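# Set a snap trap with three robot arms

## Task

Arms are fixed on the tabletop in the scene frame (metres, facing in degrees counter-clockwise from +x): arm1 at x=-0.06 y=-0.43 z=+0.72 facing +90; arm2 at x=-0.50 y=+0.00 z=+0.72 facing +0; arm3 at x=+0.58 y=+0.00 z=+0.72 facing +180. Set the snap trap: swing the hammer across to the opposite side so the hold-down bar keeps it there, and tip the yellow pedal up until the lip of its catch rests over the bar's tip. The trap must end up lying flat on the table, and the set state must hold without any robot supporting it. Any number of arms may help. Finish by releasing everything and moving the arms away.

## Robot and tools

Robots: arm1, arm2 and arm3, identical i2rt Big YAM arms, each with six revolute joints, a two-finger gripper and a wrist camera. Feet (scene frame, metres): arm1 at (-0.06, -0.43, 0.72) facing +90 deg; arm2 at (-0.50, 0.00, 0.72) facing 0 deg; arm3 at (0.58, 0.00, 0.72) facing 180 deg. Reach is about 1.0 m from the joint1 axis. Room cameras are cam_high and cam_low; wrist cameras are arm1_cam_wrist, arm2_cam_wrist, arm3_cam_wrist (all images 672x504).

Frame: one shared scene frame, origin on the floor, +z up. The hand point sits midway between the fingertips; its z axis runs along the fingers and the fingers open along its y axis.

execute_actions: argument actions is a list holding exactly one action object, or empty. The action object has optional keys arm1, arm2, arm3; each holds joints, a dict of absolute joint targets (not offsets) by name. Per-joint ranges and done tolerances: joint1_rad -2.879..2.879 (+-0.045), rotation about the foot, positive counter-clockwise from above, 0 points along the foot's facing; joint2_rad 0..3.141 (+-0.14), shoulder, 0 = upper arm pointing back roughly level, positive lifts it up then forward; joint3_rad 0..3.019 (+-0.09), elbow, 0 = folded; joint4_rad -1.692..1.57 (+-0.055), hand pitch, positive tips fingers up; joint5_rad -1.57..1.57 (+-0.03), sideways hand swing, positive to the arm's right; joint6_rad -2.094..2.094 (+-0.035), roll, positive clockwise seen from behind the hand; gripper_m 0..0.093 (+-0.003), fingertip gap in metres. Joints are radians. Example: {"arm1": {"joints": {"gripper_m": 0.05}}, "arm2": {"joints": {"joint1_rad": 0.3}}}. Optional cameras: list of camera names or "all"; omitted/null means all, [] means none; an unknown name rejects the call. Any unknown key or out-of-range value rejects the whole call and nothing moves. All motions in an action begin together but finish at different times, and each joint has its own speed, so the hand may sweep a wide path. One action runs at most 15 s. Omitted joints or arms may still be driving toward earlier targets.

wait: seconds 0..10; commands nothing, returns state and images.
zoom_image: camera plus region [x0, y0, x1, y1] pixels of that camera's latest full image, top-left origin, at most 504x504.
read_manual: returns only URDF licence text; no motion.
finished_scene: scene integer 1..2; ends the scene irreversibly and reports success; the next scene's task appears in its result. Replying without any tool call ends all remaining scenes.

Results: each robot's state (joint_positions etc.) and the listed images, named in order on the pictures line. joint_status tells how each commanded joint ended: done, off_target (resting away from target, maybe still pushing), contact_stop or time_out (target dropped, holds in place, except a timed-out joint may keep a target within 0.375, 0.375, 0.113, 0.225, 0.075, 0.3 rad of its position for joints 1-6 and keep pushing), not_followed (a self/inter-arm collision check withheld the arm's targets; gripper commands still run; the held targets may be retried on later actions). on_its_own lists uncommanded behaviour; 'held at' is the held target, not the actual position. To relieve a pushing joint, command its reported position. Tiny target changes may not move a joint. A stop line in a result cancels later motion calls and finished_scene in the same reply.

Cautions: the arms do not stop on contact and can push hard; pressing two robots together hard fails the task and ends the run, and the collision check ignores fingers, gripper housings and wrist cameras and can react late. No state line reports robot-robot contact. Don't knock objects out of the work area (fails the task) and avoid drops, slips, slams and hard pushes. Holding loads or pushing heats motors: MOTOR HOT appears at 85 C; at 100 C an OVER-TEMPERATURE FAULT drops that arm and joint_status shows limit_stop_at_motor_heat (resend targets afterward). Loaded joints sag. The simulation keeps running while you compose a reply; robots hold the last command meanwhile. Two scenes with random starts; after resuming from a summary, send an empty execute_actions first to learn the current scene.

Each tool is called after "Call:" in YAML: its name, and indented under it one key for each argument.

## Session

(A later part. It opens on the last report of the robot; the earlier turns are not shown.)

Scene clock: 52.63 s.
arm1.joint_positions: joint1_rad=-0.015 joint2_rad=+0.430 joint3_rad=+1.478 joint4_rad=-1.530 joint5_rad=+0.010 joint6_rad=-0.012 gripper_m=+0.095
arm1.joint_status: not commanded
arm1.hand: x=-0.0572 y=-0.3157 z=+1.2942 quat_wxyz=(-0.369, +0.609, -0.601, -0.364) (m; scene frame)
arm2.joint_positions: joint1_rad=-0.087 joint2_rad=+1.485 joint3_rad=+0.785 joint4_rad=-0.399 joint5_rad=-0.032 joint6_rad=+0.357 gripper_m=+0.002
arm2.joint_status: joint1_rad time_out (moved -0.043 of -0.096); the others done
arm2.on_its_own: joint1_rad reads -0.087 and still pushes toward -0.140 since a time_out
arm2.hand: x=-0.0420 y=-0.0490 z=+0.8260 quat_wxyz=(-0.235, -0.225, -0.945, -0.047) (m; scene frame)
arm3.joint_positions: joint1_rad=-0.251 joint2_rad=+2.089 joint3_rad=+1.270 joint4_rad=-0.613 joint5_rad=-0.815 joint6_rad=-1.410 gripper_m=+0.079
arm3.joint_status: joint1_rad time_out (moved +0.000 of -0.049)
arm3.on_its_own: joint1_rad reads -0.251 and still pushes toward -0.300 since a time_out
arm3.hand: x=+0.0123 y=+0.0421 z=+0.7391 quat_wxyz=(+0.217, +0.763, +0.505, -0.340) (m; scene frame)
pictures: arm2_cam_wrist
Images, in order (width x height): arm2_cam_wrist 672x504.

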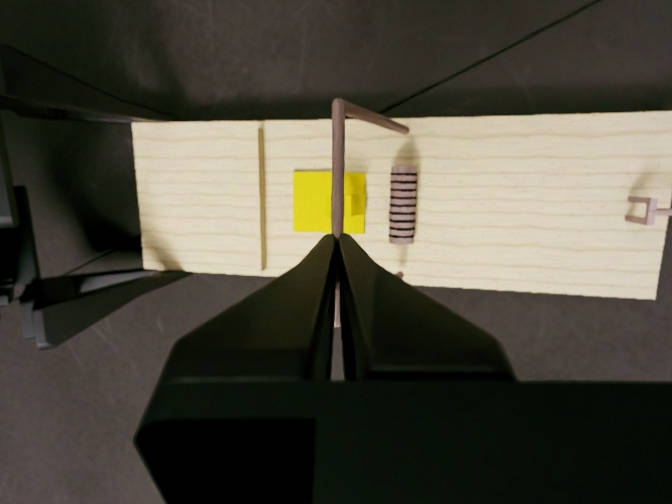

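Call:
execute_actions:
  actions:
    - {"arm2":{"joints":{"joint1_rad":-0.21,"joint2_rad":1.45,"joint3_rad":0.77,"joint6_rad":0.26}}}
  cameras: ["arm2_cam_wrist"]

Call:
execute_actions:
  actions:
    - {"arm2":{"joints":{"joint1_rad":-0.27,"joint2_rad":1.49,"joint3_rad":0.74,"joint4_rad":-0.36,"joint6_rad":0.20}}}
  cameras: ["arm2_cam_wrist","cam_high"]

Scene clock: 54.80 s.
arm1.joint_positions: joint1_rad=-0.015 joint2_rad=+0.430 joint3_rad=+1.478 joint4_rad=-1.530 joint5_rad=+0.010 joint6_rad=-0.012 gripper_m=+0.095
arm1.joint_status: not commanded
arm1.hand: x=-0.0572 y=-0.3157 z=+1.2942 quat_wxyz=(-0.369, +0.609, -0.601, -0.364) (m; scene frame)
arm2.joint_positions: joint1_rad=-0.144 joint2_rad=+1.464 joint3_rad=+0.767 joint4_rad=-0.399 joint5_rad=-0.045 joint6_rad=+0.289 gripper_m=+0.002
arm2.joint_status: joint1_rad time_out (moved -0.057 of -0.123); the others done
arm2.on_its_own: joint1_rad reads -0.144 and still pushes toward -0.210 since a time_out
arm2.hand: x=-0.0519 y=-0.0719 z=+0.8276 quat_wxyz=(-0.238, -0.218, -0.946, -0.039) (m; scene frame)
arm3.joint_positions: joint1_rad=-0.250 joint2_rad=+2.089 joint3_rad=+1.270 joint4_rad=-0.615 joint5_rad=-0.815 joint6_rad=-1.411 gripper_m=+0.079
arm3.joint_status: not commanded
arm3.on_its_own: joint1_rad reads -0.250 and still pushes toward -0.300 since a time_out
arm3.hand: x=+0.0125 y=+0.0415 z=+0.7392 quat_wxyz=(+0.218, +0.762, +0.506, -0.340) (m; scene frame)
pictures: arm2_cam_wrist
Images, in order (width x height): arm2_cam_wrist 672x504.

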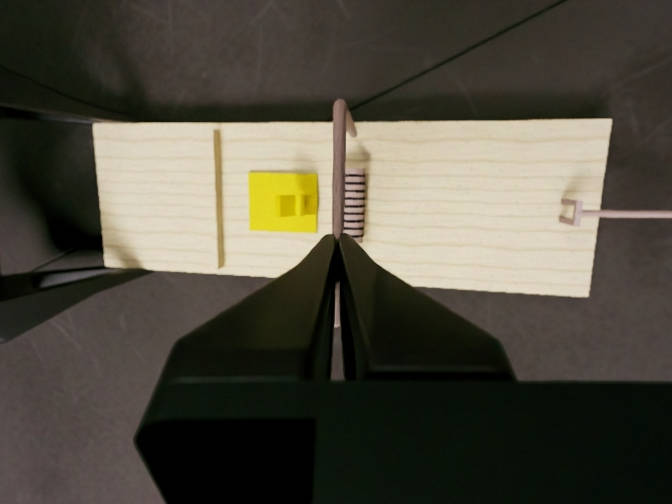

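not run: a stop came earlier in this reply.

Call:
execute_actions:
  actions:
    - {"arm2":{"joints":{"joint1_rad":-0.30,"joint2_rad":1.50,"joint3_rad":0.73,"joint4_rad":-0.36,"joint6_rad":0.17}},"arm3":{"joints":{"joint1_rad":-0.31}}}
  cameras: ["arm2_cam_wrist"]

Scene clock: 56.90 s.
arm1.joint_positions: joint1_rad=-0.015 joint2_rad=+0.430 joint3_rad=+1.478 joint4_rad=-1.530 joint5_rad=+0.010 joint6_rad=-0.012 gripper_m=+0.095
arm1.joint_status: not commanded
arm1.hand: x=-0.0572 y=-0.3157 z=+1.2942 quat_wxyz=(-0.369, +0.609, -0.601, -0.364) (m; scene frame)
arm2.joint_positions: joint1_rad=-0.236 joint2_rad=+1.481 joint3_rad=+0.737 joint4_rad=-0.373 joint5_rad=-0.050 joint6_rad=+0.197 gripper_m=+0.002
arm2.joint_status: joint1_rad time_out (moved -0.092 of -0.156); the others done
arm2.on_its_own: joint1_rad reads -0.236 and still pushes toward -0.300 since a time_out
arm2.hand: x=-0.0696 y=-0.1090 z=+0.8110 quat_wxyz=(-0.230, -0.219, -0.948, -0.021) (m; scene frame)
arm3.joint_positions: joint1_rad=-0.250 joint2_rad=+2.089 joint3_rad=+1.270 joint4_rad=-0.615 joint5_rad=-0.815 joint6_rad=-1.411 gripper_m=+0.079
arm3.joint_status: joint1_rad time_out (moved +0.000 of -0.060)
arm3.on_its_own: joint1_rad reads -0.250 and still pushes toward -0.310 since a time_out
arm3.hand: x=+0.0125 y=+0.0415 z=+0.7392 quat_wxyz=(+0.218, +0.762, +0.506, -0.340) (m; scene frame)
pictures: arm2_cam_wrist
Images, in order (width x height): arm2_cam_wrist 672x504.

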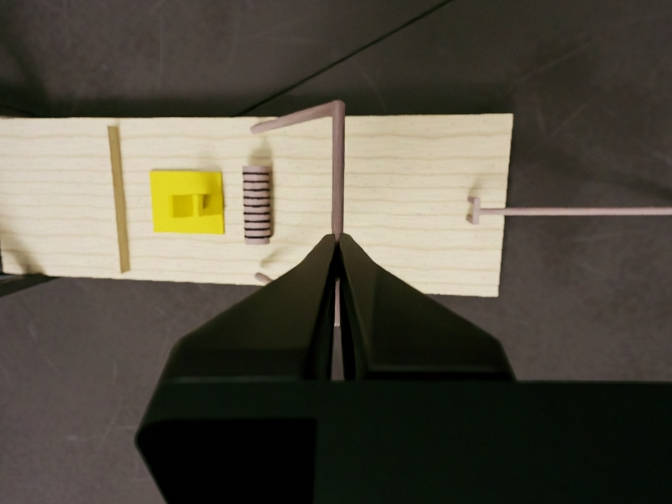

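Call:
execute_actions:
  actions:
    - {"arm2":{"joints":{"joint1_rad":-0.325,"joint2_rad":1.60,"joint3_rad":0.67,"joint4_rad":-0.26,"joint6_rad":0.11}},"arm3":{"joints":{"joint1_rad":-0.28}}}
  cameras: ["arm2_cam_wrist"]

Call:
execute_actions:
  actions:
    - {"arm2":{"joints":{"joint1_rad":-0.32,"joint2_rad":1.70,"joint3_rad":0.63,"joint4_rad":-0.17,"joint6_rad":0.09}},"arm3":{"joints":{"joint1_rad":-0.26}}}

Scene clock: 58.97 s.
arm1.joint_positions: joint1_rad=-0.015 joint2_rad=+0.430 joint3_rad=+1.478 joint4_rad=-1.530 joint5_rad=+0.010 joint6_rad=-0.012 gripper_m=+0.095
arm1.joint_status: not commanded
arm1.hand: x=-0.0572 y=-0.3157 z=+1.2942 quat_wxyz=(-0.369, +0.609, -0.601, -0.364) (m; scene frame)
arm2.joint_positions: joint1_rad=-0.279 joint2_rad=+1.559 joint3_rad=+0.695 joint4_rad=-0.263 joint5_rad=-0.034 joint6_rad=+0.134 gripper_m=+0.002
arm2.joint_status: joint1_rad time_out (moved -0.043 of -0.089); the others done
arm2.on_its_own: joint1_rad reads -0.279 and still pushes toward -0.325 since a time_out
arm2.hand: x=-0.0806 y=-0.1283 z=+0.7739 quat_wxyz=(-0.225, -0.211, -0.951, -0.001) (m; scene frame)
arm3.joint_positions: joint1_rad=-0.249 joint2_rad=+2.089 joint3_rad=+1.270 joint4_rad=-0.621 joint5_rad=-0.815 joint6_rad=-1.399 gripper_m=+0.079
arm3.joint_status: all done
arm3.hand: x=+0.0138 y=+0.0405 z=+0.7387 quat_wxyz=(+0.222, +0.766, +0.501, -0.337) (m; scene frame)
pictures: arm2_cam_wrist
Images, in order (width x height): arm2_cam_wrist 672x504.

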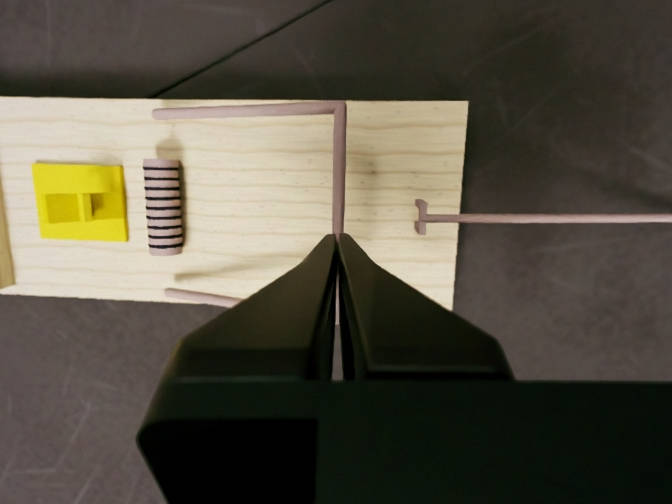

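not run: a stop came earlier in this reply.

Call:
execute_actions:
  actions:
    - {"arm2":{"joints":{"joint1_rad":-0.30,"joint2_rad":1.63,"joint3_rad":0.57,"joint4_rad":0.02}},"arm3":{"joints":{"joint1_rad":-0.26}}}
  cameras: ["arm2_cam_wrist"]

Call:
execute_actions:
  actions:
    - {"arm2":{"joints":{"joint2_rad":1.63,"joint3_rad":0.46,"joint4_rad":0.24}}}

Scene clock: 60.37 s.
arm1.joint_positions: joint1_rad=-0.015 joint2_rad=+0.430 joint3_rad=+1.478 joint4_rad=-1.530 joint5_rad=+0.010 joint6_rad=-0.012 gripper_m=+0.095
arm1.joint_status: not commanded
arm1.hand: x=-0.0572 y=-0.3157 z=+1.2942 quat_wxyz=(-0.369, +0.609, -0.601, -0.364) (m; scene frame)
arm2.joint_positions: joint1_rad=-0.279 joint2_rad=+1.575 joint3_rad=+0.582 joint4_rad=+0.012 joint5_rad=-0.022 joint6_rad=+0.132 gripper_m=+0.001
arm2.joint_status: all done
arm2.hand: x=-0.0825 y=-0.1296 z=+0.7615 quat_wxyz=(-0.295, -0.207, -0.933, +0.012) (m; scene frame)
arm3.joint_positions: joint1_rad=-0.248 joint2_rad=+2.089 joint3_rad=+1.270 joint4_rad=-0.622 joint5_rad=-0.812 joint6_rad=-1.399 gripper_m=+0.079
arm3.joint_status: all done
arm3.hand: x=+0.0139 y=+0.0399 z=+0.7384 quat_wxyz=(+0.222, +0.766, +0.501, -0.335) (m; scene frame)
pictures: arm2_cam_wrist
Images, in order (width x height): arm2_cam_wrist 672x504.

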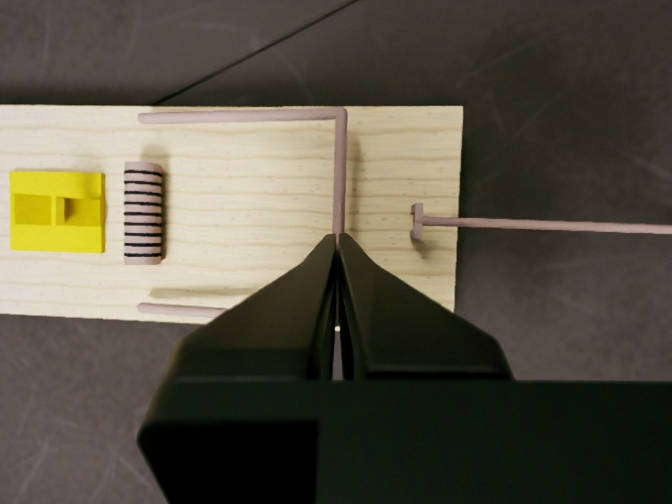

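Scene clock: 61.30 s.
arm1.joint_positions: joint1_rad=-0.015 joint2_rad=+0.430 joint3_rad=+1.478 joint4_rad=-1.530 joint5_rad=+0.010 joint6_rad=-0.012 gripper_m=+0.095
arm1.joint_status: not commanded
arm1.hand: x=-0.0572 y=-0.3157 z=+1.2942 quat_wxyz=(-0.369, +0.609, -0.601, -0.364) (m; scene frame)
arm2.joint_positions: joint1_rad=-0.279 joint2_rad=+1.575 joint3_rad=+0.487 joint4_rad=+0.257 joint5_rad=-0.024 joint6_rad=+0.132 gripper_m=+0.001
arm2.joint_status: all done
arm2.hand: x=-0.0847 y=-0.1286 z=+0.7657 quat_wxyz=(-0.365, -0.201, -0.909, +0.017) (m; scene frame)
arm3.joint_positions: joint1_rad=-0.248 joint2_rad=+2.089 joint3_rad=+1.270 joint4_rad=-0.622 joint5_rad=-0.812 joint6_rad=-1.399 gripper_m=+0.079
arm3.joint_status: not commanded
arm3.hand: x=+0.0139 y=+0.0399 z=+0.7384 quat_wxyz=(+0.222, +0.766, +0.501, -0.335) (m; scene frame)
pictures: arm1_cam_wrist, arm2_cam_wrist, arm3_cam_wrist, cam_high, cam_low
Images, in order (width x height): arm1_cam_wrist 672x504, arm2_cam_wrist 672x504, arm3_cam_wrist 672x504, cam_high 672x504, cam_low 672x504.

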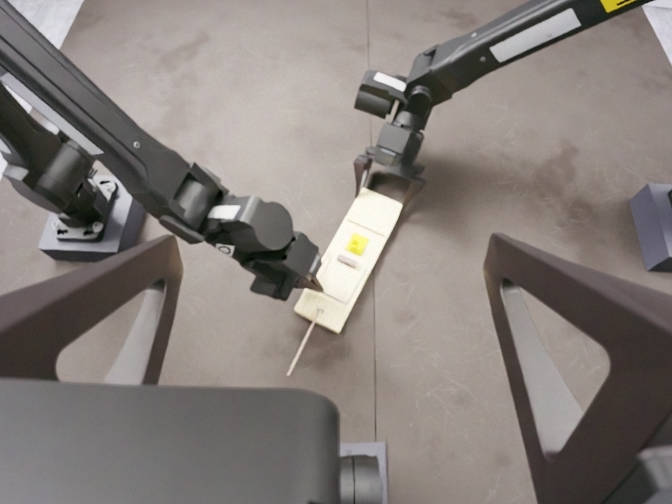

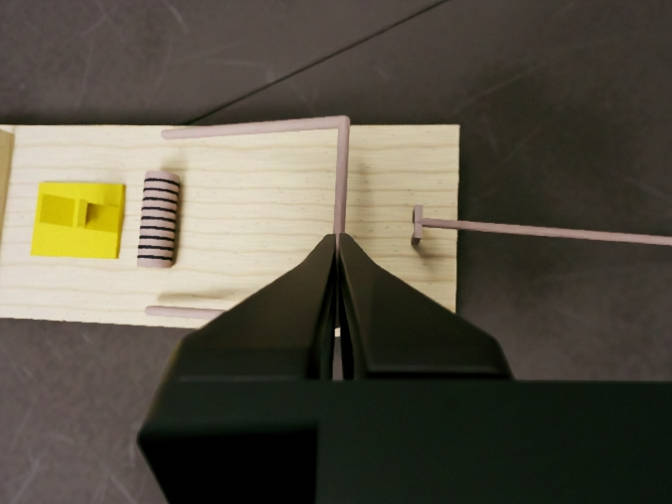

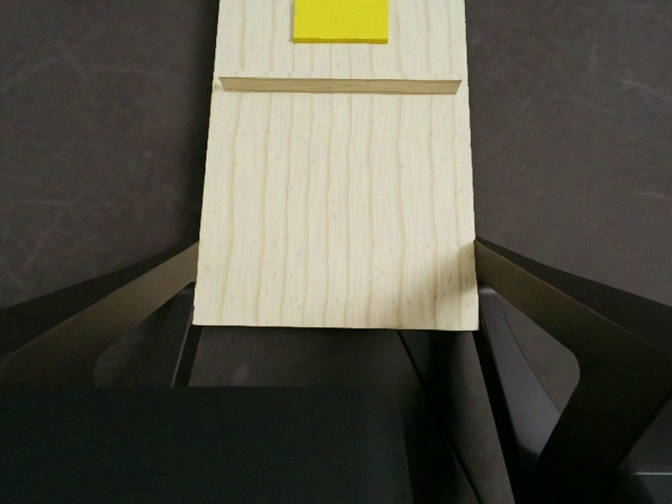

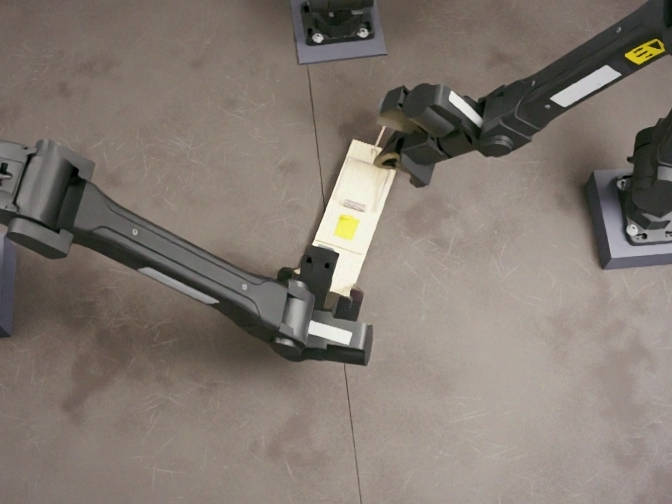

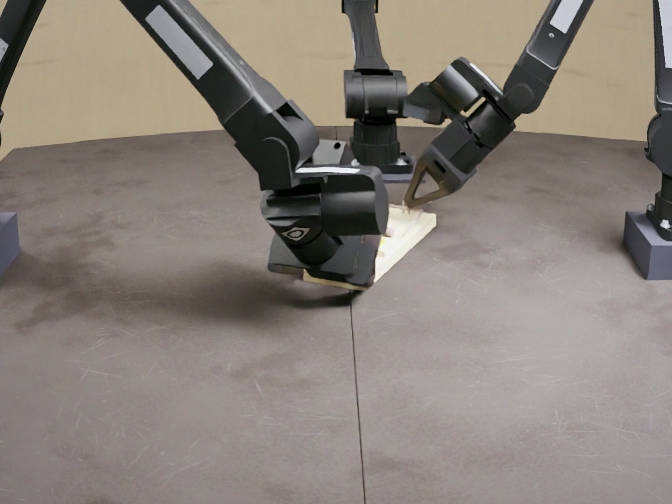

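Call:
execute_actions:
  actions:
    - {"arm2":{"joints":{"joint2_rad":1.68,"joint4_rad":0.21}},"arm1":{"joints":{"joint1_rad":-0.577,"joint5_rad":-0.96,"gripper_m":0,"joint2_rad":0.8,"joint3_rad":0.5,"joint4_rad":-1.2}}}
  cameras: []

Call:
execute_actions:
  actions:
    - {"arm1":{"joints":{"joint2_rad":1.016,"joint3_rad":0.31,"joint4_rad":-0.865}}}

Scene clock: 64.17 s.
arm1.joint_positions: joint1_rad=-0.572 joint2_rad=+0.803 joint3_rad=+0.505 joint4_rad=-1.213 joint5_rad=-0.956 joint6_rad=-0.012 gripper_m=+0.001
arm1.joint_status: all done
arm1.hand: x=-0.0837 y=-0.2008 z=+0.8924 quat_wxyz=(+0.200, +0.451, -0.764, -0.416) (m; scene frame)
arm2.joint_positions: joint1_rad=-0.279 joint2_rad=+1.617 joint3_rad=+0.498 joint4_rad=+0.257 joint5_rad=-0.021 joint6_rad=+0.132 gripper_m=+0.001
arm2.joint_status: all done
arm2.hand: x=-0.0856 y=-0.1288 z=+0.7517 quat_wxyz=(-0.350, -0.203, -0.914, +0.018) (m; scene frame)
arm3.joint_positions: joint1_rad=-0.248 joint2_rad=+2.089 joint3_rad=+1.270 joint4_rad=-0.622 joint5_rad=-0.812 joint6_rad=-1.399 gripper_m=+0.079
arm3.joint_status: not commanded
arm3.hand: x=+0.0139 y=+0.0399 z=+0.7384 quat_wxyz=(+0.222, +0.766, +0.501, -0.335) (m; scene frame)
pictures: none
No camera images: the call's "cameras" was empty. Leave "cameras" out to get every camera's image.

Scene clock: 65.20 s.
arm1.joint_positions: joint1_rad=-0.572 joint2_rad=+1.021 joint3_rad=+0.310 joint4_rad=-0.883 joint5_rad=-0.958 joint6_rad=-0.012 gripper_m=+0.001
arm1.joint_status: all done
arm1.hand: x=-0.0925 y=-0.2143 z=+0.7941 quat_wxyz=(+0.234, +0.434, -0.773, -0.399) (m; scene frame)
arm2.joint_positions: joint1_rad=-0.279 joint2_rad=+1.617 joint3_rad=+0.498 joint4_rad=+0.257 joint5_rad=-0.021 joint6_rad=+0.132 gripper_m=+0.001
arm2.joint_status: not commanded
arm2.hand: x=-0.0856 y=-0.1288 z=+0.7517 quat_wxyz=(-0.350, -0.203, -0.914, +0.018) (m; scene frame)
arm3.joint_positions: joint1_rad=-0.248 joint2_rad=+2.089 joint3_rad=+1.270 joint4_rad=-0.622 joint5_rad=-0.812 joint6_rad=-1.399 gripper_m=+0.079
arm3.joint_status: not commanded
arm3.hand: x=+0.0139 y=+0.0399 z=+0.7384 quat_wxyz=(+0.222, +0.766, +0.501, -0.335) (m; scene frame)
pictures: arm1_cam_wrist, arm2_cam_wrist, arm3_cam_wrist, cam_high, cam_low
Images, in order (width x height): arm1_cam_wrist 672x504, arm2_cam_wrist 672x504, arm3_cam_wrist 672x504, cam_high 672x504, cam_low 672x504.

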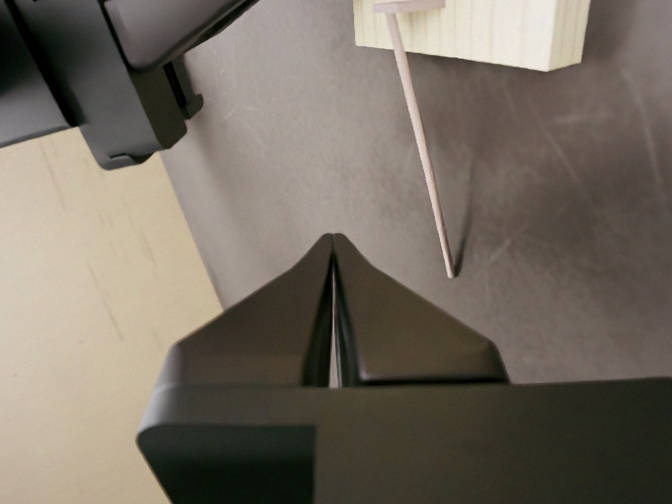

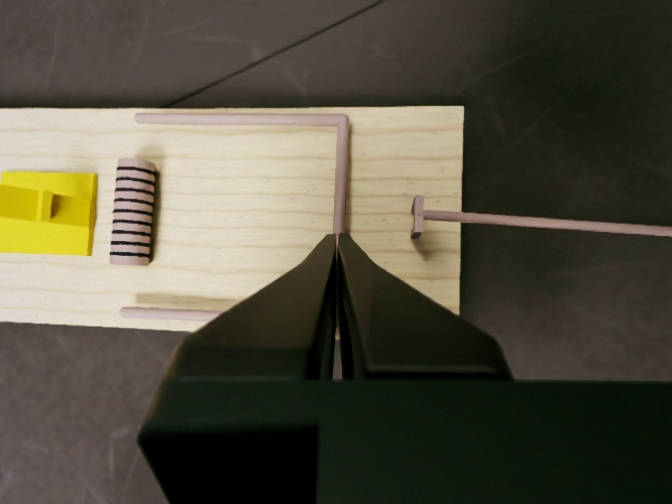

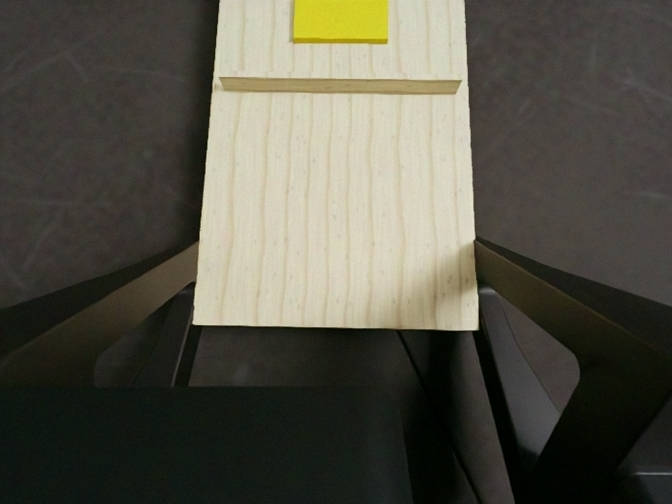

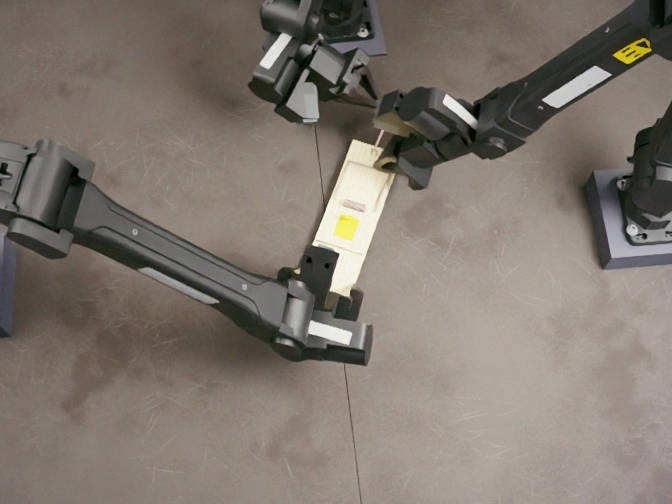

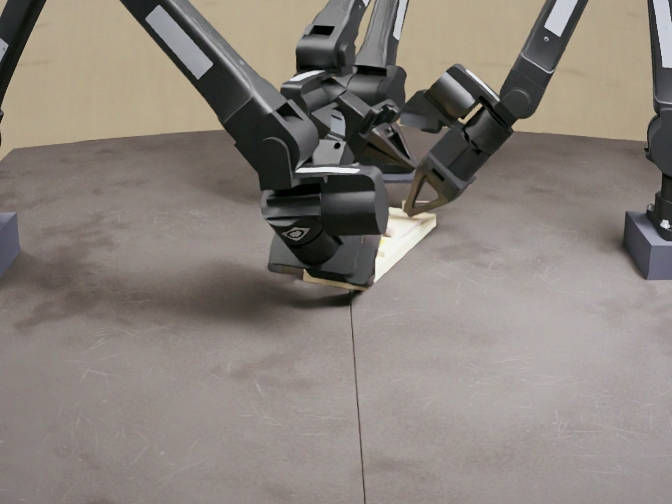

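Call:
execute_actions:
  actions:
    - {"arm1":{"joints":{"joint1_rad":-0.63,"joint2_rad":1.28,"joint3_rad":0.24,"joint4_rad":-0.50}}}
  cameras: ["arm1_cam_wrist","arm2_cam_wrist","cam_high"]

Scene clock: 66.47 s.
arm1.joint_positions: joint1_rad=-0.623 joint2_rad=+1.278 joint3_rad=+0.244 joint4_rad=-0.519 joint5_rad=-0.959 joint6_rad=-0.012 gripper_m=+0.001
arm1.joint_status: all done
arm1.hand: x=-0.0769 y=-0.2058 z=+0.7388 quat_wxyz=(+0.207, +0.422, -0.780, -0.413) (m; scene frame)
arm2.joint_positions: joint1_rad=-0.279 joint2_rad=+1.617 joint3_rad=+0.498 joint4_rad=+0.257 joint5_rad=-0.021 joint6_rad=+0.132 gripper_m=+0.001
arm2.joint_status: not commanded
arm2.hand: x=-0.0856 y=-0.1288 z=+0.7517 quat_wxyz=(-0.350, -0.203, -0.914, +0.018) (m; scene frame)
arm3.joint_positions: joint1_rad=-0.248 joint2_rad=+2.089 joint3_rad=+1.270 joint4_rad=-0.622 joint5_rad=-0.812 joint6_rad=-1.399 gripper_m=+0.079
arm3.joint_status: not commanded
arm3.hand: x=+0.0139 y=+0.0399 z=+0.7384 quat_wxyz=(+0.222, +0.766, +0.501, -0.335) (m; scene frame)
pictures: arm1_cam_wrist, arm2_cam_wrist, cam_high
Images, in order (width x height): arm1_cam_wrist 672x504, arm2_cam_wrist 672x504, cam_high 672x504.

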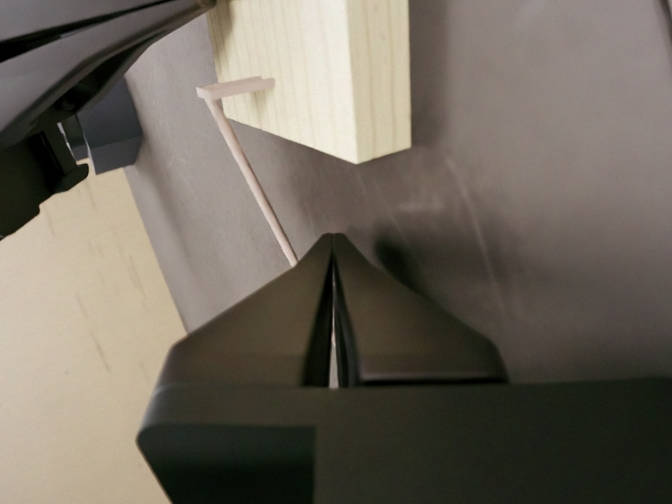

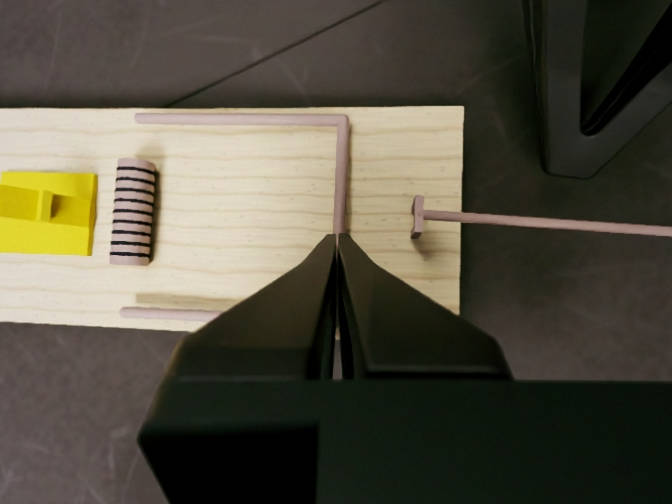

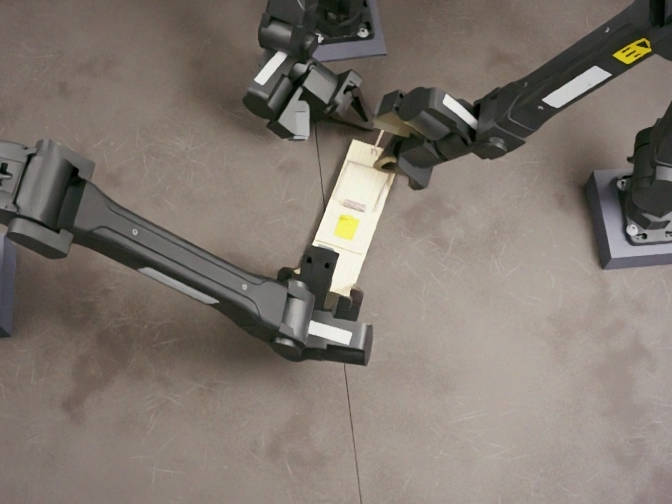

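Call:
execute_actions:
  actions:
    - {"arm1":{"joints":{"joint1_rad":-0.48,"joint2_rad":1.31,"joint4_rad":-0.47}}}
  cameras: ["arm1_cam_wrist","arm2_cam_wrist"]

Call:
execute_actions:
  actions:
    - {"arm1":{"joints":{"joint2_rad":1.03,"joint3_rad":0.335,"joint4_rad":-0.86}}}
  cameras: ["arm1_cam_wrist","arm2_cam_wrist","cam_low"]

Scene clock: 67.50 s.
arm1.joint_positions: joint1_rad=-0.486 joint2_rad=+1.302 joint3_rad=+0.244 joint4_rad=-0.490 joint5_rad=-0.959 joint6_rad=-0.012 gripper_m=+0.001
arm1.joint_status: all done
arm1.hand: x=-0.1062 y=-0.2082 z=+0.7353 quat_wxyz=(+0.233, +0.475, -0.748, -0.400) (m; scene frame)
arm2.joint_positions: joint1_rad=-0.279 joint2_rad=+1.617 joint3_rad=+0.498 joint4_rad=+0.257 joint5_rad=-0.021 joint6_rad=+0.132 gripper_m=+0.001
arm2.joint_status: not commanded
arm2.hand: x=-0.0856 y=-0.1288 z=+0.7517 quat_wxyz=(-0.350, -0.203, -0.914, +0.018) (m; scene frame)
arm3.joint_positions: joint1_rad=-0.248 joint2_rad=+2.089 joint3_rad=+1.270 joint4_rad=-0.622 joint5_rad=-0.812 joint6_rad=-1.399 gripper_m=+0.079
arm3.joint_status: not commanded
arm3.hand: x=+0.0139 y=+0.0399 z=+0.7384 quat_wxyz=(+0.222, +0.766, +0.501, -0.335) (m; scene frame)
pictures: arm1_cam_wrist, arm2_cam_wrist
Images, in order (width x height): arm1_cam_wrist 672x504, arm2_cam_wrist 672x504.

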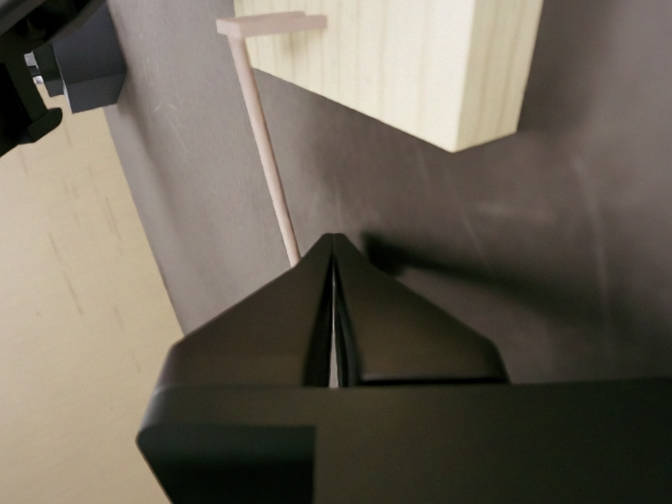

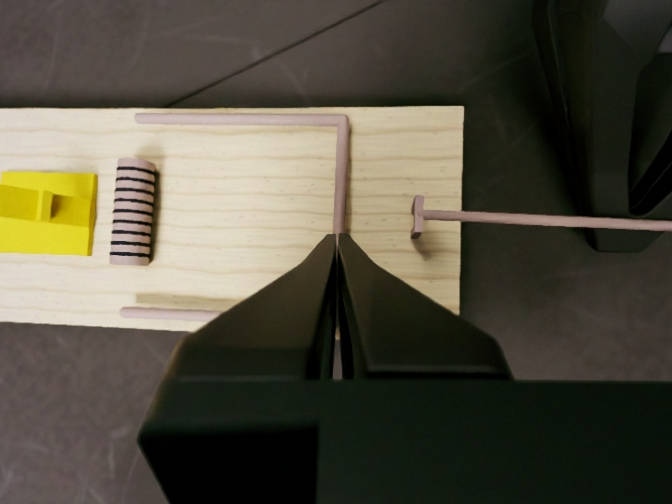

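Scene clock: 68.60 s.
arm1.joint_positions: joint1_rad=-0.486 joint2_rad=+1.028 joint3_rad=+0.307 joint4_rad=-0.843 joint5_rad=-0.959 joint6_rad=-0.012 gripper_m=+0.001
arm1.joint_status: all done
arm1.hand: x=-0.1084 y=-0.2131 z=+0.7923 quat_wxyz=(+0.239, +0.472, -0.750, -0.396) (m; scene frame)
arm2.joint_positions: joint1_rad=-0.279 joint2_rad=+1.617 joint3_rad=+0.498 joint4_rad=+0.257 joint5_rad=-0.021 joint6_rad=+0.132 gripper_m=+0.001
arm2.joint_status: not commanded
arm2.hand: x=-0.0856 y=-0.1288 z=+0.7517 quat_wxyz=(-0.350, -0.203, -0.914, +0.018) (m; scene frame)
arm3.joint_positions: joint1_rad=-0.248 joint2_rad=+2.089 joint3_rad=+1.270 joint4_rad=-0.622 joint5_rad=-0.812 joint6_rad=-1.399 gripper_m=+0.079
arm3.joint_status: not commanded
arm3.hand: x=+0.0139 y=+0.0399 z=+0.7384 quat_wxyz=(+0.222, +0.766, +0.501, -0.335) (m; scene frame)
pictures: arm1_cam_wrist, arm2_cam_wrist, cam_low
Images, in order (width x height): arm1_cam_wrist 672x504, arm2_cam_wrist 672x504, cam_low 672x504.

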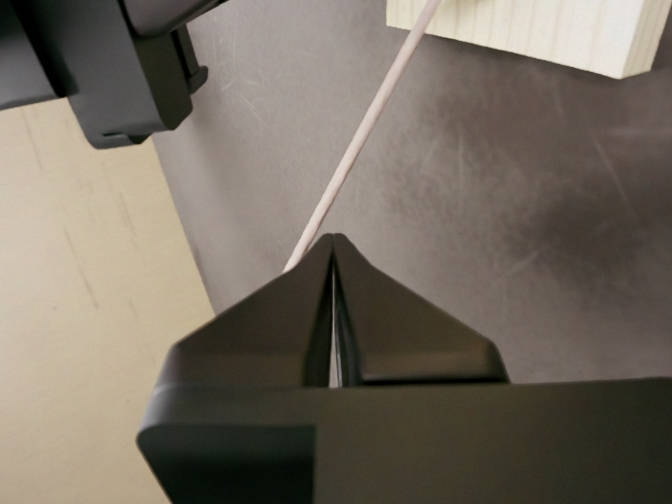

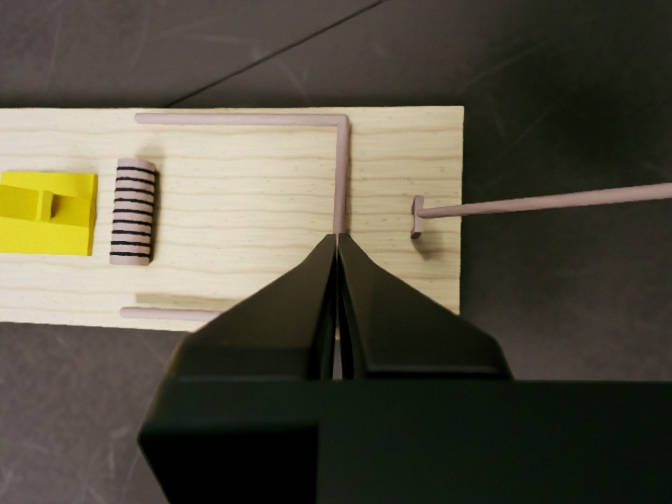

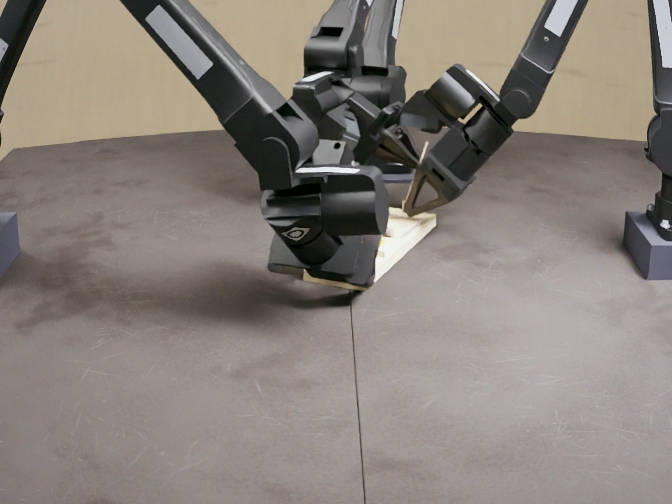

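Call:
execute_actions:
  actions:
    - {"arm1":{"joints":{"joint1_rad":-0.46,"joint2_rad":1.23,"joint3_rad":0.49,"joint4_rad":-0.80}}}
  cameras: ["arm1_cam_wrist","arm2_cam_wrist","cam_high"]

Scene clock: 70.10 s.
arm1.joint_positions: joint1_rad=-0.468 joint2_rad=+1.226 joint3_rad=+0.463 joint4_rad=-0.811 joint5_rad=-0.959 joint6_rad=-0.012 gripper_m=+0.001
arm1.joint_status: all done
arm1.hand: x=-0.0863 y=-0.1592 z=+0.8003 quat_wxyz=(+0.246, +0.477, -0.747, -0.391) (m; scene frame)
arm2.joint_positions: joint1_rad=-0.279 joint2_rad=+1.617 joint3_rad=+0.498 joint4_rad=+0.257 joint5_rad=-0.021 joint6_rad=+0.132 gripper_m=+0.001
arm2.joint_status: not commanded
arm2.hand: x=-0.0856 y=-0.1288 z=+0.7517 quat_wxyz=(-0.350, -0.203, -0.914, +0.018) (m; scene frame)
arm3.joint_positions: joint1_rad=-0.248 joint2_rad=+2.089 joint3_rad=+1.270 joint4_rad=-0.622 joint5_rad=-0.812 joint6_rad=-1.399 gripper_m=+0.079
arm3.joint_status: not commanded
arm3.hand: x=+0.0139 y=+0.0399 z=+0.7384 quat_wxyz=(+0.222, +0.766, +0.501, -0.335) (m; scene frame)
pictures: arm1_cam_wrist, arm2_cam_wrist, cam_high
Images, in order (width x height): arm1_cam_wrist 672x504, arm2_cam_wrist 672x504, cam_high 672x504.

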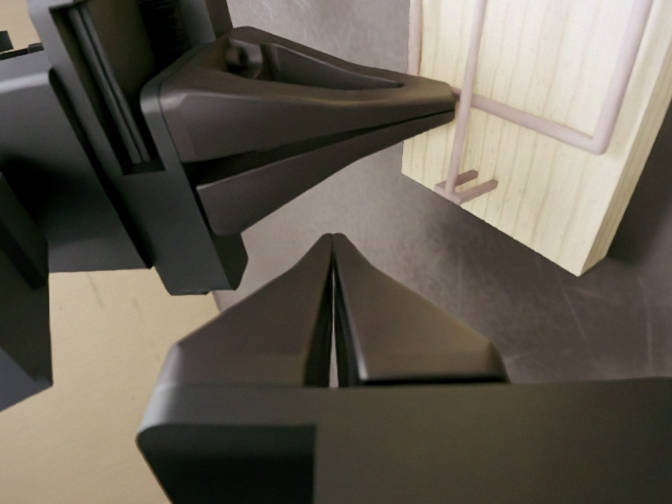

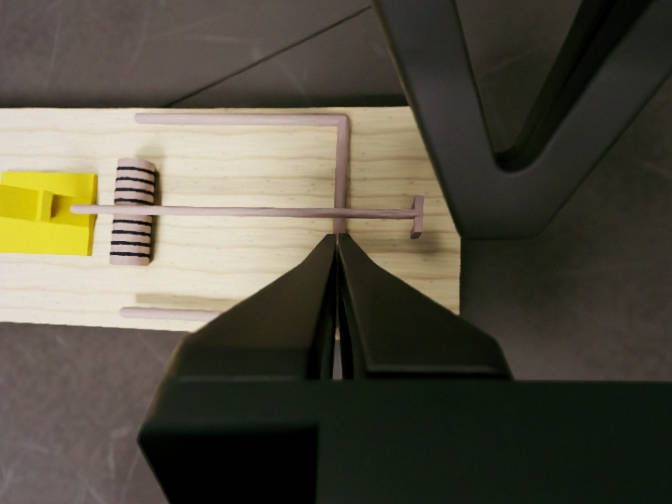

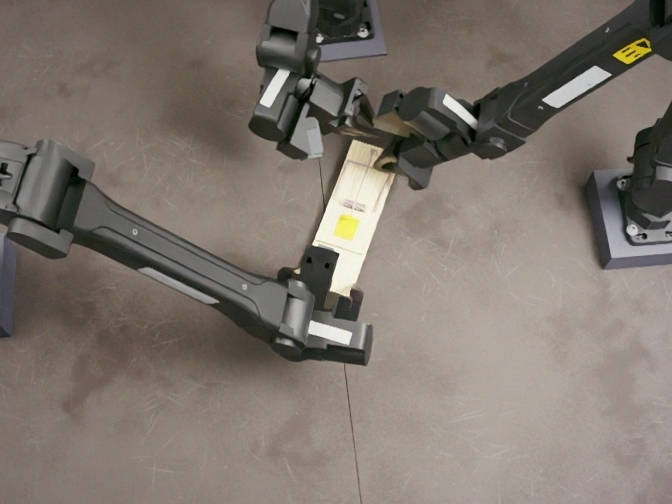

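Call:
execute_actions:
  actions:
    - {"arm1":{"joints":{"joint1_rad":-0.62,"joint2_rad":1.4,"joint3_rad":0.70,"joint4_rad":-0.85}}}
  cameras: []

Call:
execute_actions:
  actions:
    - {"arm1":{"joints":{"joint6_rad":-2.0,"joint2_rad":1.59,"joint3_rad":0.86,"joint4_rad":-0.81,"joint1_rad":-0.5}}}

Scene clock: 71.83 s.
arm1.joint_positions: joint1_rad=-0.619 joint2_rad=+1.399 joint3_rad=+0.672 joint4_rad=-0.836 joint5_rad=-0.959 joint6_rad=-0.012 gripper_m=+0.001
arm1.joint_status: all done
arm1.hand: x=-0.0018 y=-0.0941 z=+0.8155 quat_wxyz=(+0.212, +0.422, -0.780, -0.411) (m; scene frame)
arm2.joint_positions: joint1_rad=-0.279 joint2_rad=+1.617 joint3_rad=+0.498 joint4_rad=+0.257 joint5_rad=-0.021 joint6_rad=+0.132 gripper_m=+0.001
arm2.joint_status: not commanded
arm2.hand: x=-0.0856 y=-0.1288 z=+0.7517 quat_wxyz=(-0.350, -0.203, -0.914, +0.018) (m; scene frame)
arm3.joint_positions: joint1_rad=-0.248 joint2_rad=+2.089 joint3_rad=+1.270 joint4_rad=-0.622 joint5_rad=-0.812 joint6_rad=-1.399 gripper_m=+0.079
arm3.joint_status: not commanded
arm3.hand: x=+0.0139 y=+0.0399 z=+0.7384 quat_wxyz=(+0.222, +0.766, +0.501, -0.335) (m; scene frame)
pictures: none
No camera images: the call's "cameras" was empty. Leave "cameras" out to get every camera's image.

Scene clock: 74.17 s.
arm1.joint_positions: joint1_rad=-0.499 joint2_rad=+1.590 joint3_rad=+0.828 joint4_rad=-0.822 joint5_rad=-0.959 joint6_rad=-1.982 gripper_m=+0.001
arm1.joint_status: all done
arm1.hand: x=-0.0151 y=-0.0360 z=+0.7984 quat_wxyz=(-0.192, +0.886, -0.031, -0.421) (m; scene frame)
arm2.joint_positions: joint1_rad=-0.279 joint2_rad=+1.617 joint3_rad=+0.498 joint4_rad=+0.257 joint5_rad=-0.021 joint6_rad=+0.132 gripper_m=+0.001
arm2.joint_status: not commanded
arm2.hand: x=-0.0856 y=-0.1288 z=+0.7517 quat_wxyz=(-0.350, -0.203, -0.914, +0.018) (m; scene frame)
arm3.joint_positions: joint1_rad=-0.248 joint2_rad=+2.089 joint3_rad=+1.270 joint4_rad=-0.622 joint5_rad=-0.812 joint6_rad=-1.399 gripper_m=+0.079
arm3.joint_status: not commanded
arm3.hand: x=+0.0139 y=+0.0399 z=+0.7384 quat_wxyz=(+0.222, +0.766, +0.501, -0.335) (m; scene frame)
pictures: arm1_cam_wrist, arm2_cam_wrist, arm3_cam_wrist, cam_high, cam_low
Images, in order (width x height): arm1_cam_wrist 672x504, arm2_cam_wrist 672x504, arm3_cam_wrist 672x504, cam_high 672x504, cam_low 672x504.

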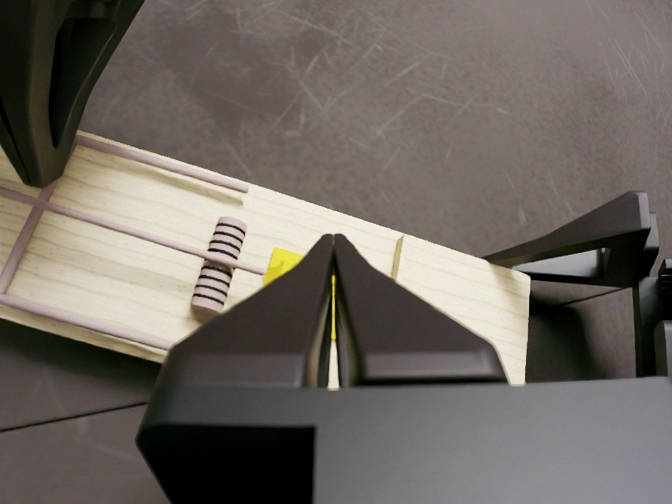

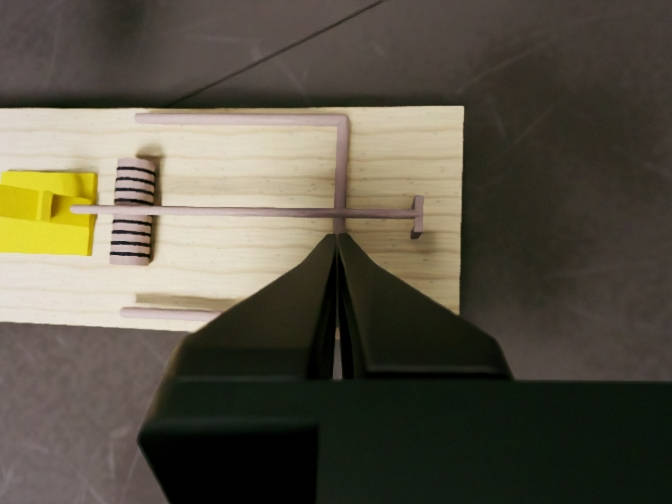

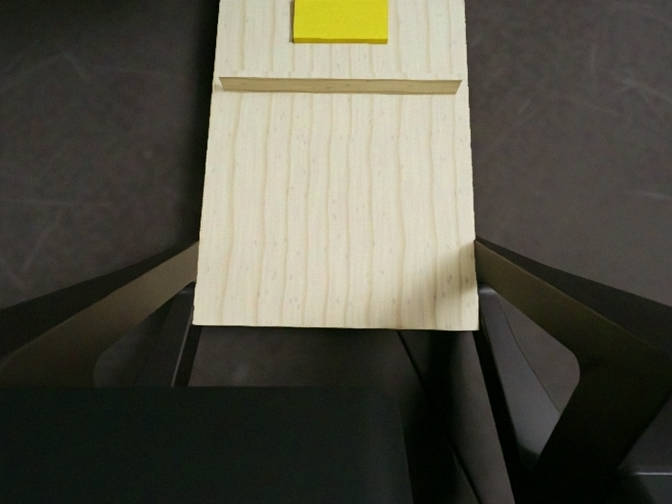

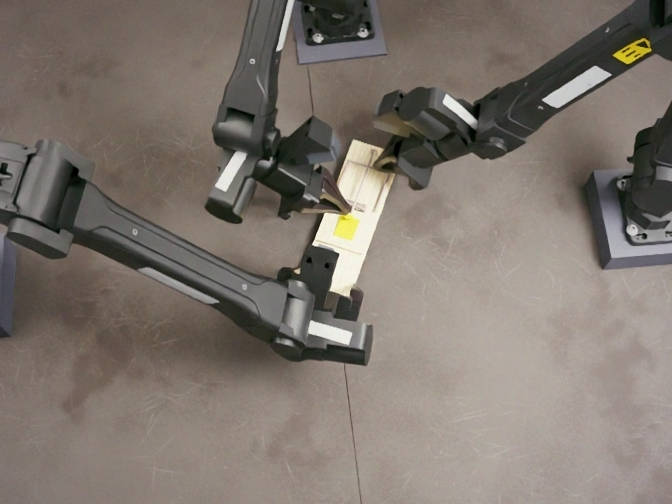

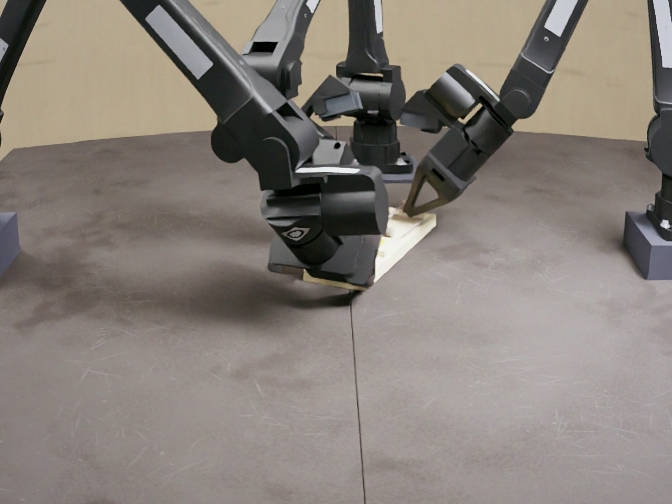

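Call:
execute_actions:
  actions:
    - {"arm1":{"joints":{"joint2_rad":1.665,"joint3_rad":0.86,"joint4_rad":-0.71,"joint1_rad":-0.475}}}
  cameras: ["arm1_cam_wrist","arm2_cam_wrist","arm3_cam_wrist","cam_high"]

Call:
zoom_image:
  camera: "cam_high"
  region: [290, 170, 410, 270]

Scene clock: 75.30 s.
arm1.joint_positions: joint1_rad=-0.483 joint2_rad=+1.665 joint3_rad=+0.828 joint4_rad=-0.728 joint5_rad=-0.959 joint6_rad=-1.982 gripper_m=+0.001
arm1.joint_status: all done
arm1.hand: x=-0.0167 y=-0.0256 z=+0.7717 quat_wxyz=(-0.197, +0.886, -0.020, -0.418) (m; scene frame)
arm2.joint_positions: joint1_rad=-0.279 joint2_rad=+1.617 joint3_rad=+0.498 joint4_rad=+0.257 joint5_rad=-0.021 joint6_rad=+0.132 gripper_m=+0.001
arm2.joint_status: not commanded
arm2.hand: x=-0.0856 y=-0.1288 z=+0.7517 quat_wxyz=(-0.350, -0.203, -0.914, +0.018) (m; scene frame)
arm3.joint_positions: joint1_rad=-0.248 joint2_rad=+2.089 joint3_rad=+1.270 joint4_rad=-0.622 joint5_rad=-0.812 joint6_rad=-1.399 gripper_m=+0.079
arm3.joint_status: not commanded
arm3.hand: x=+0.0139 y=+0.0399 z=+0.7384 quat_wxyz=(+0.222, +0.766, +0.501, -0.335) (m; scene frame)
pictures: arm1_cam_wrist, arm2_cam_wrist, arm3_cam_wrist, cam_high
Images, in order (width x height): arm1_cam_wrist 672x504, arm2_cam_wrist 672x504, arm3_cam_wrist 672x504, cam_high 672x504.

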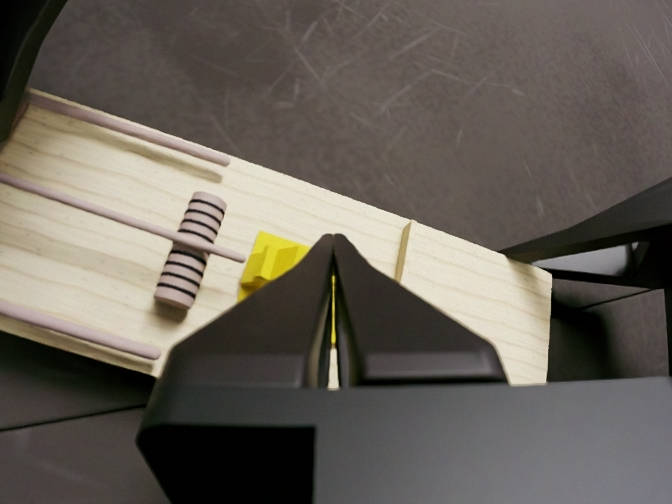

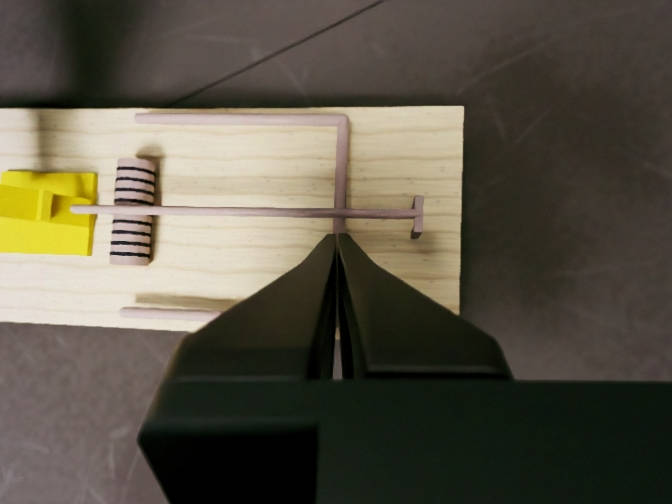

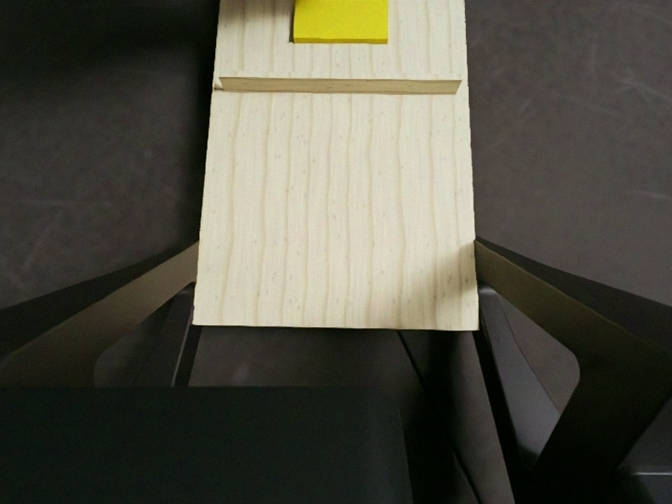

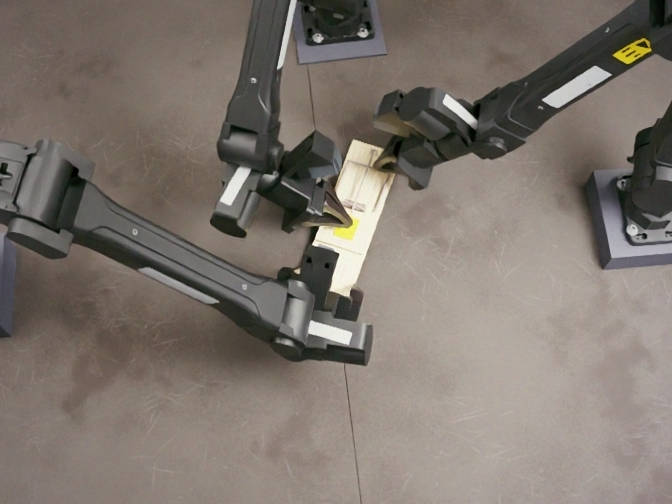

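Region (290, 170, 410, 270) of cam_high's 672x504 image, scaled by 4.200, with more detail than that image has.

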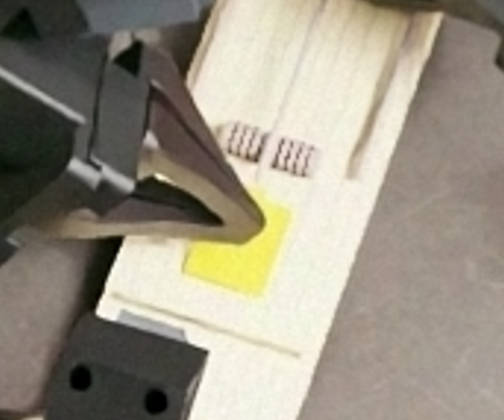

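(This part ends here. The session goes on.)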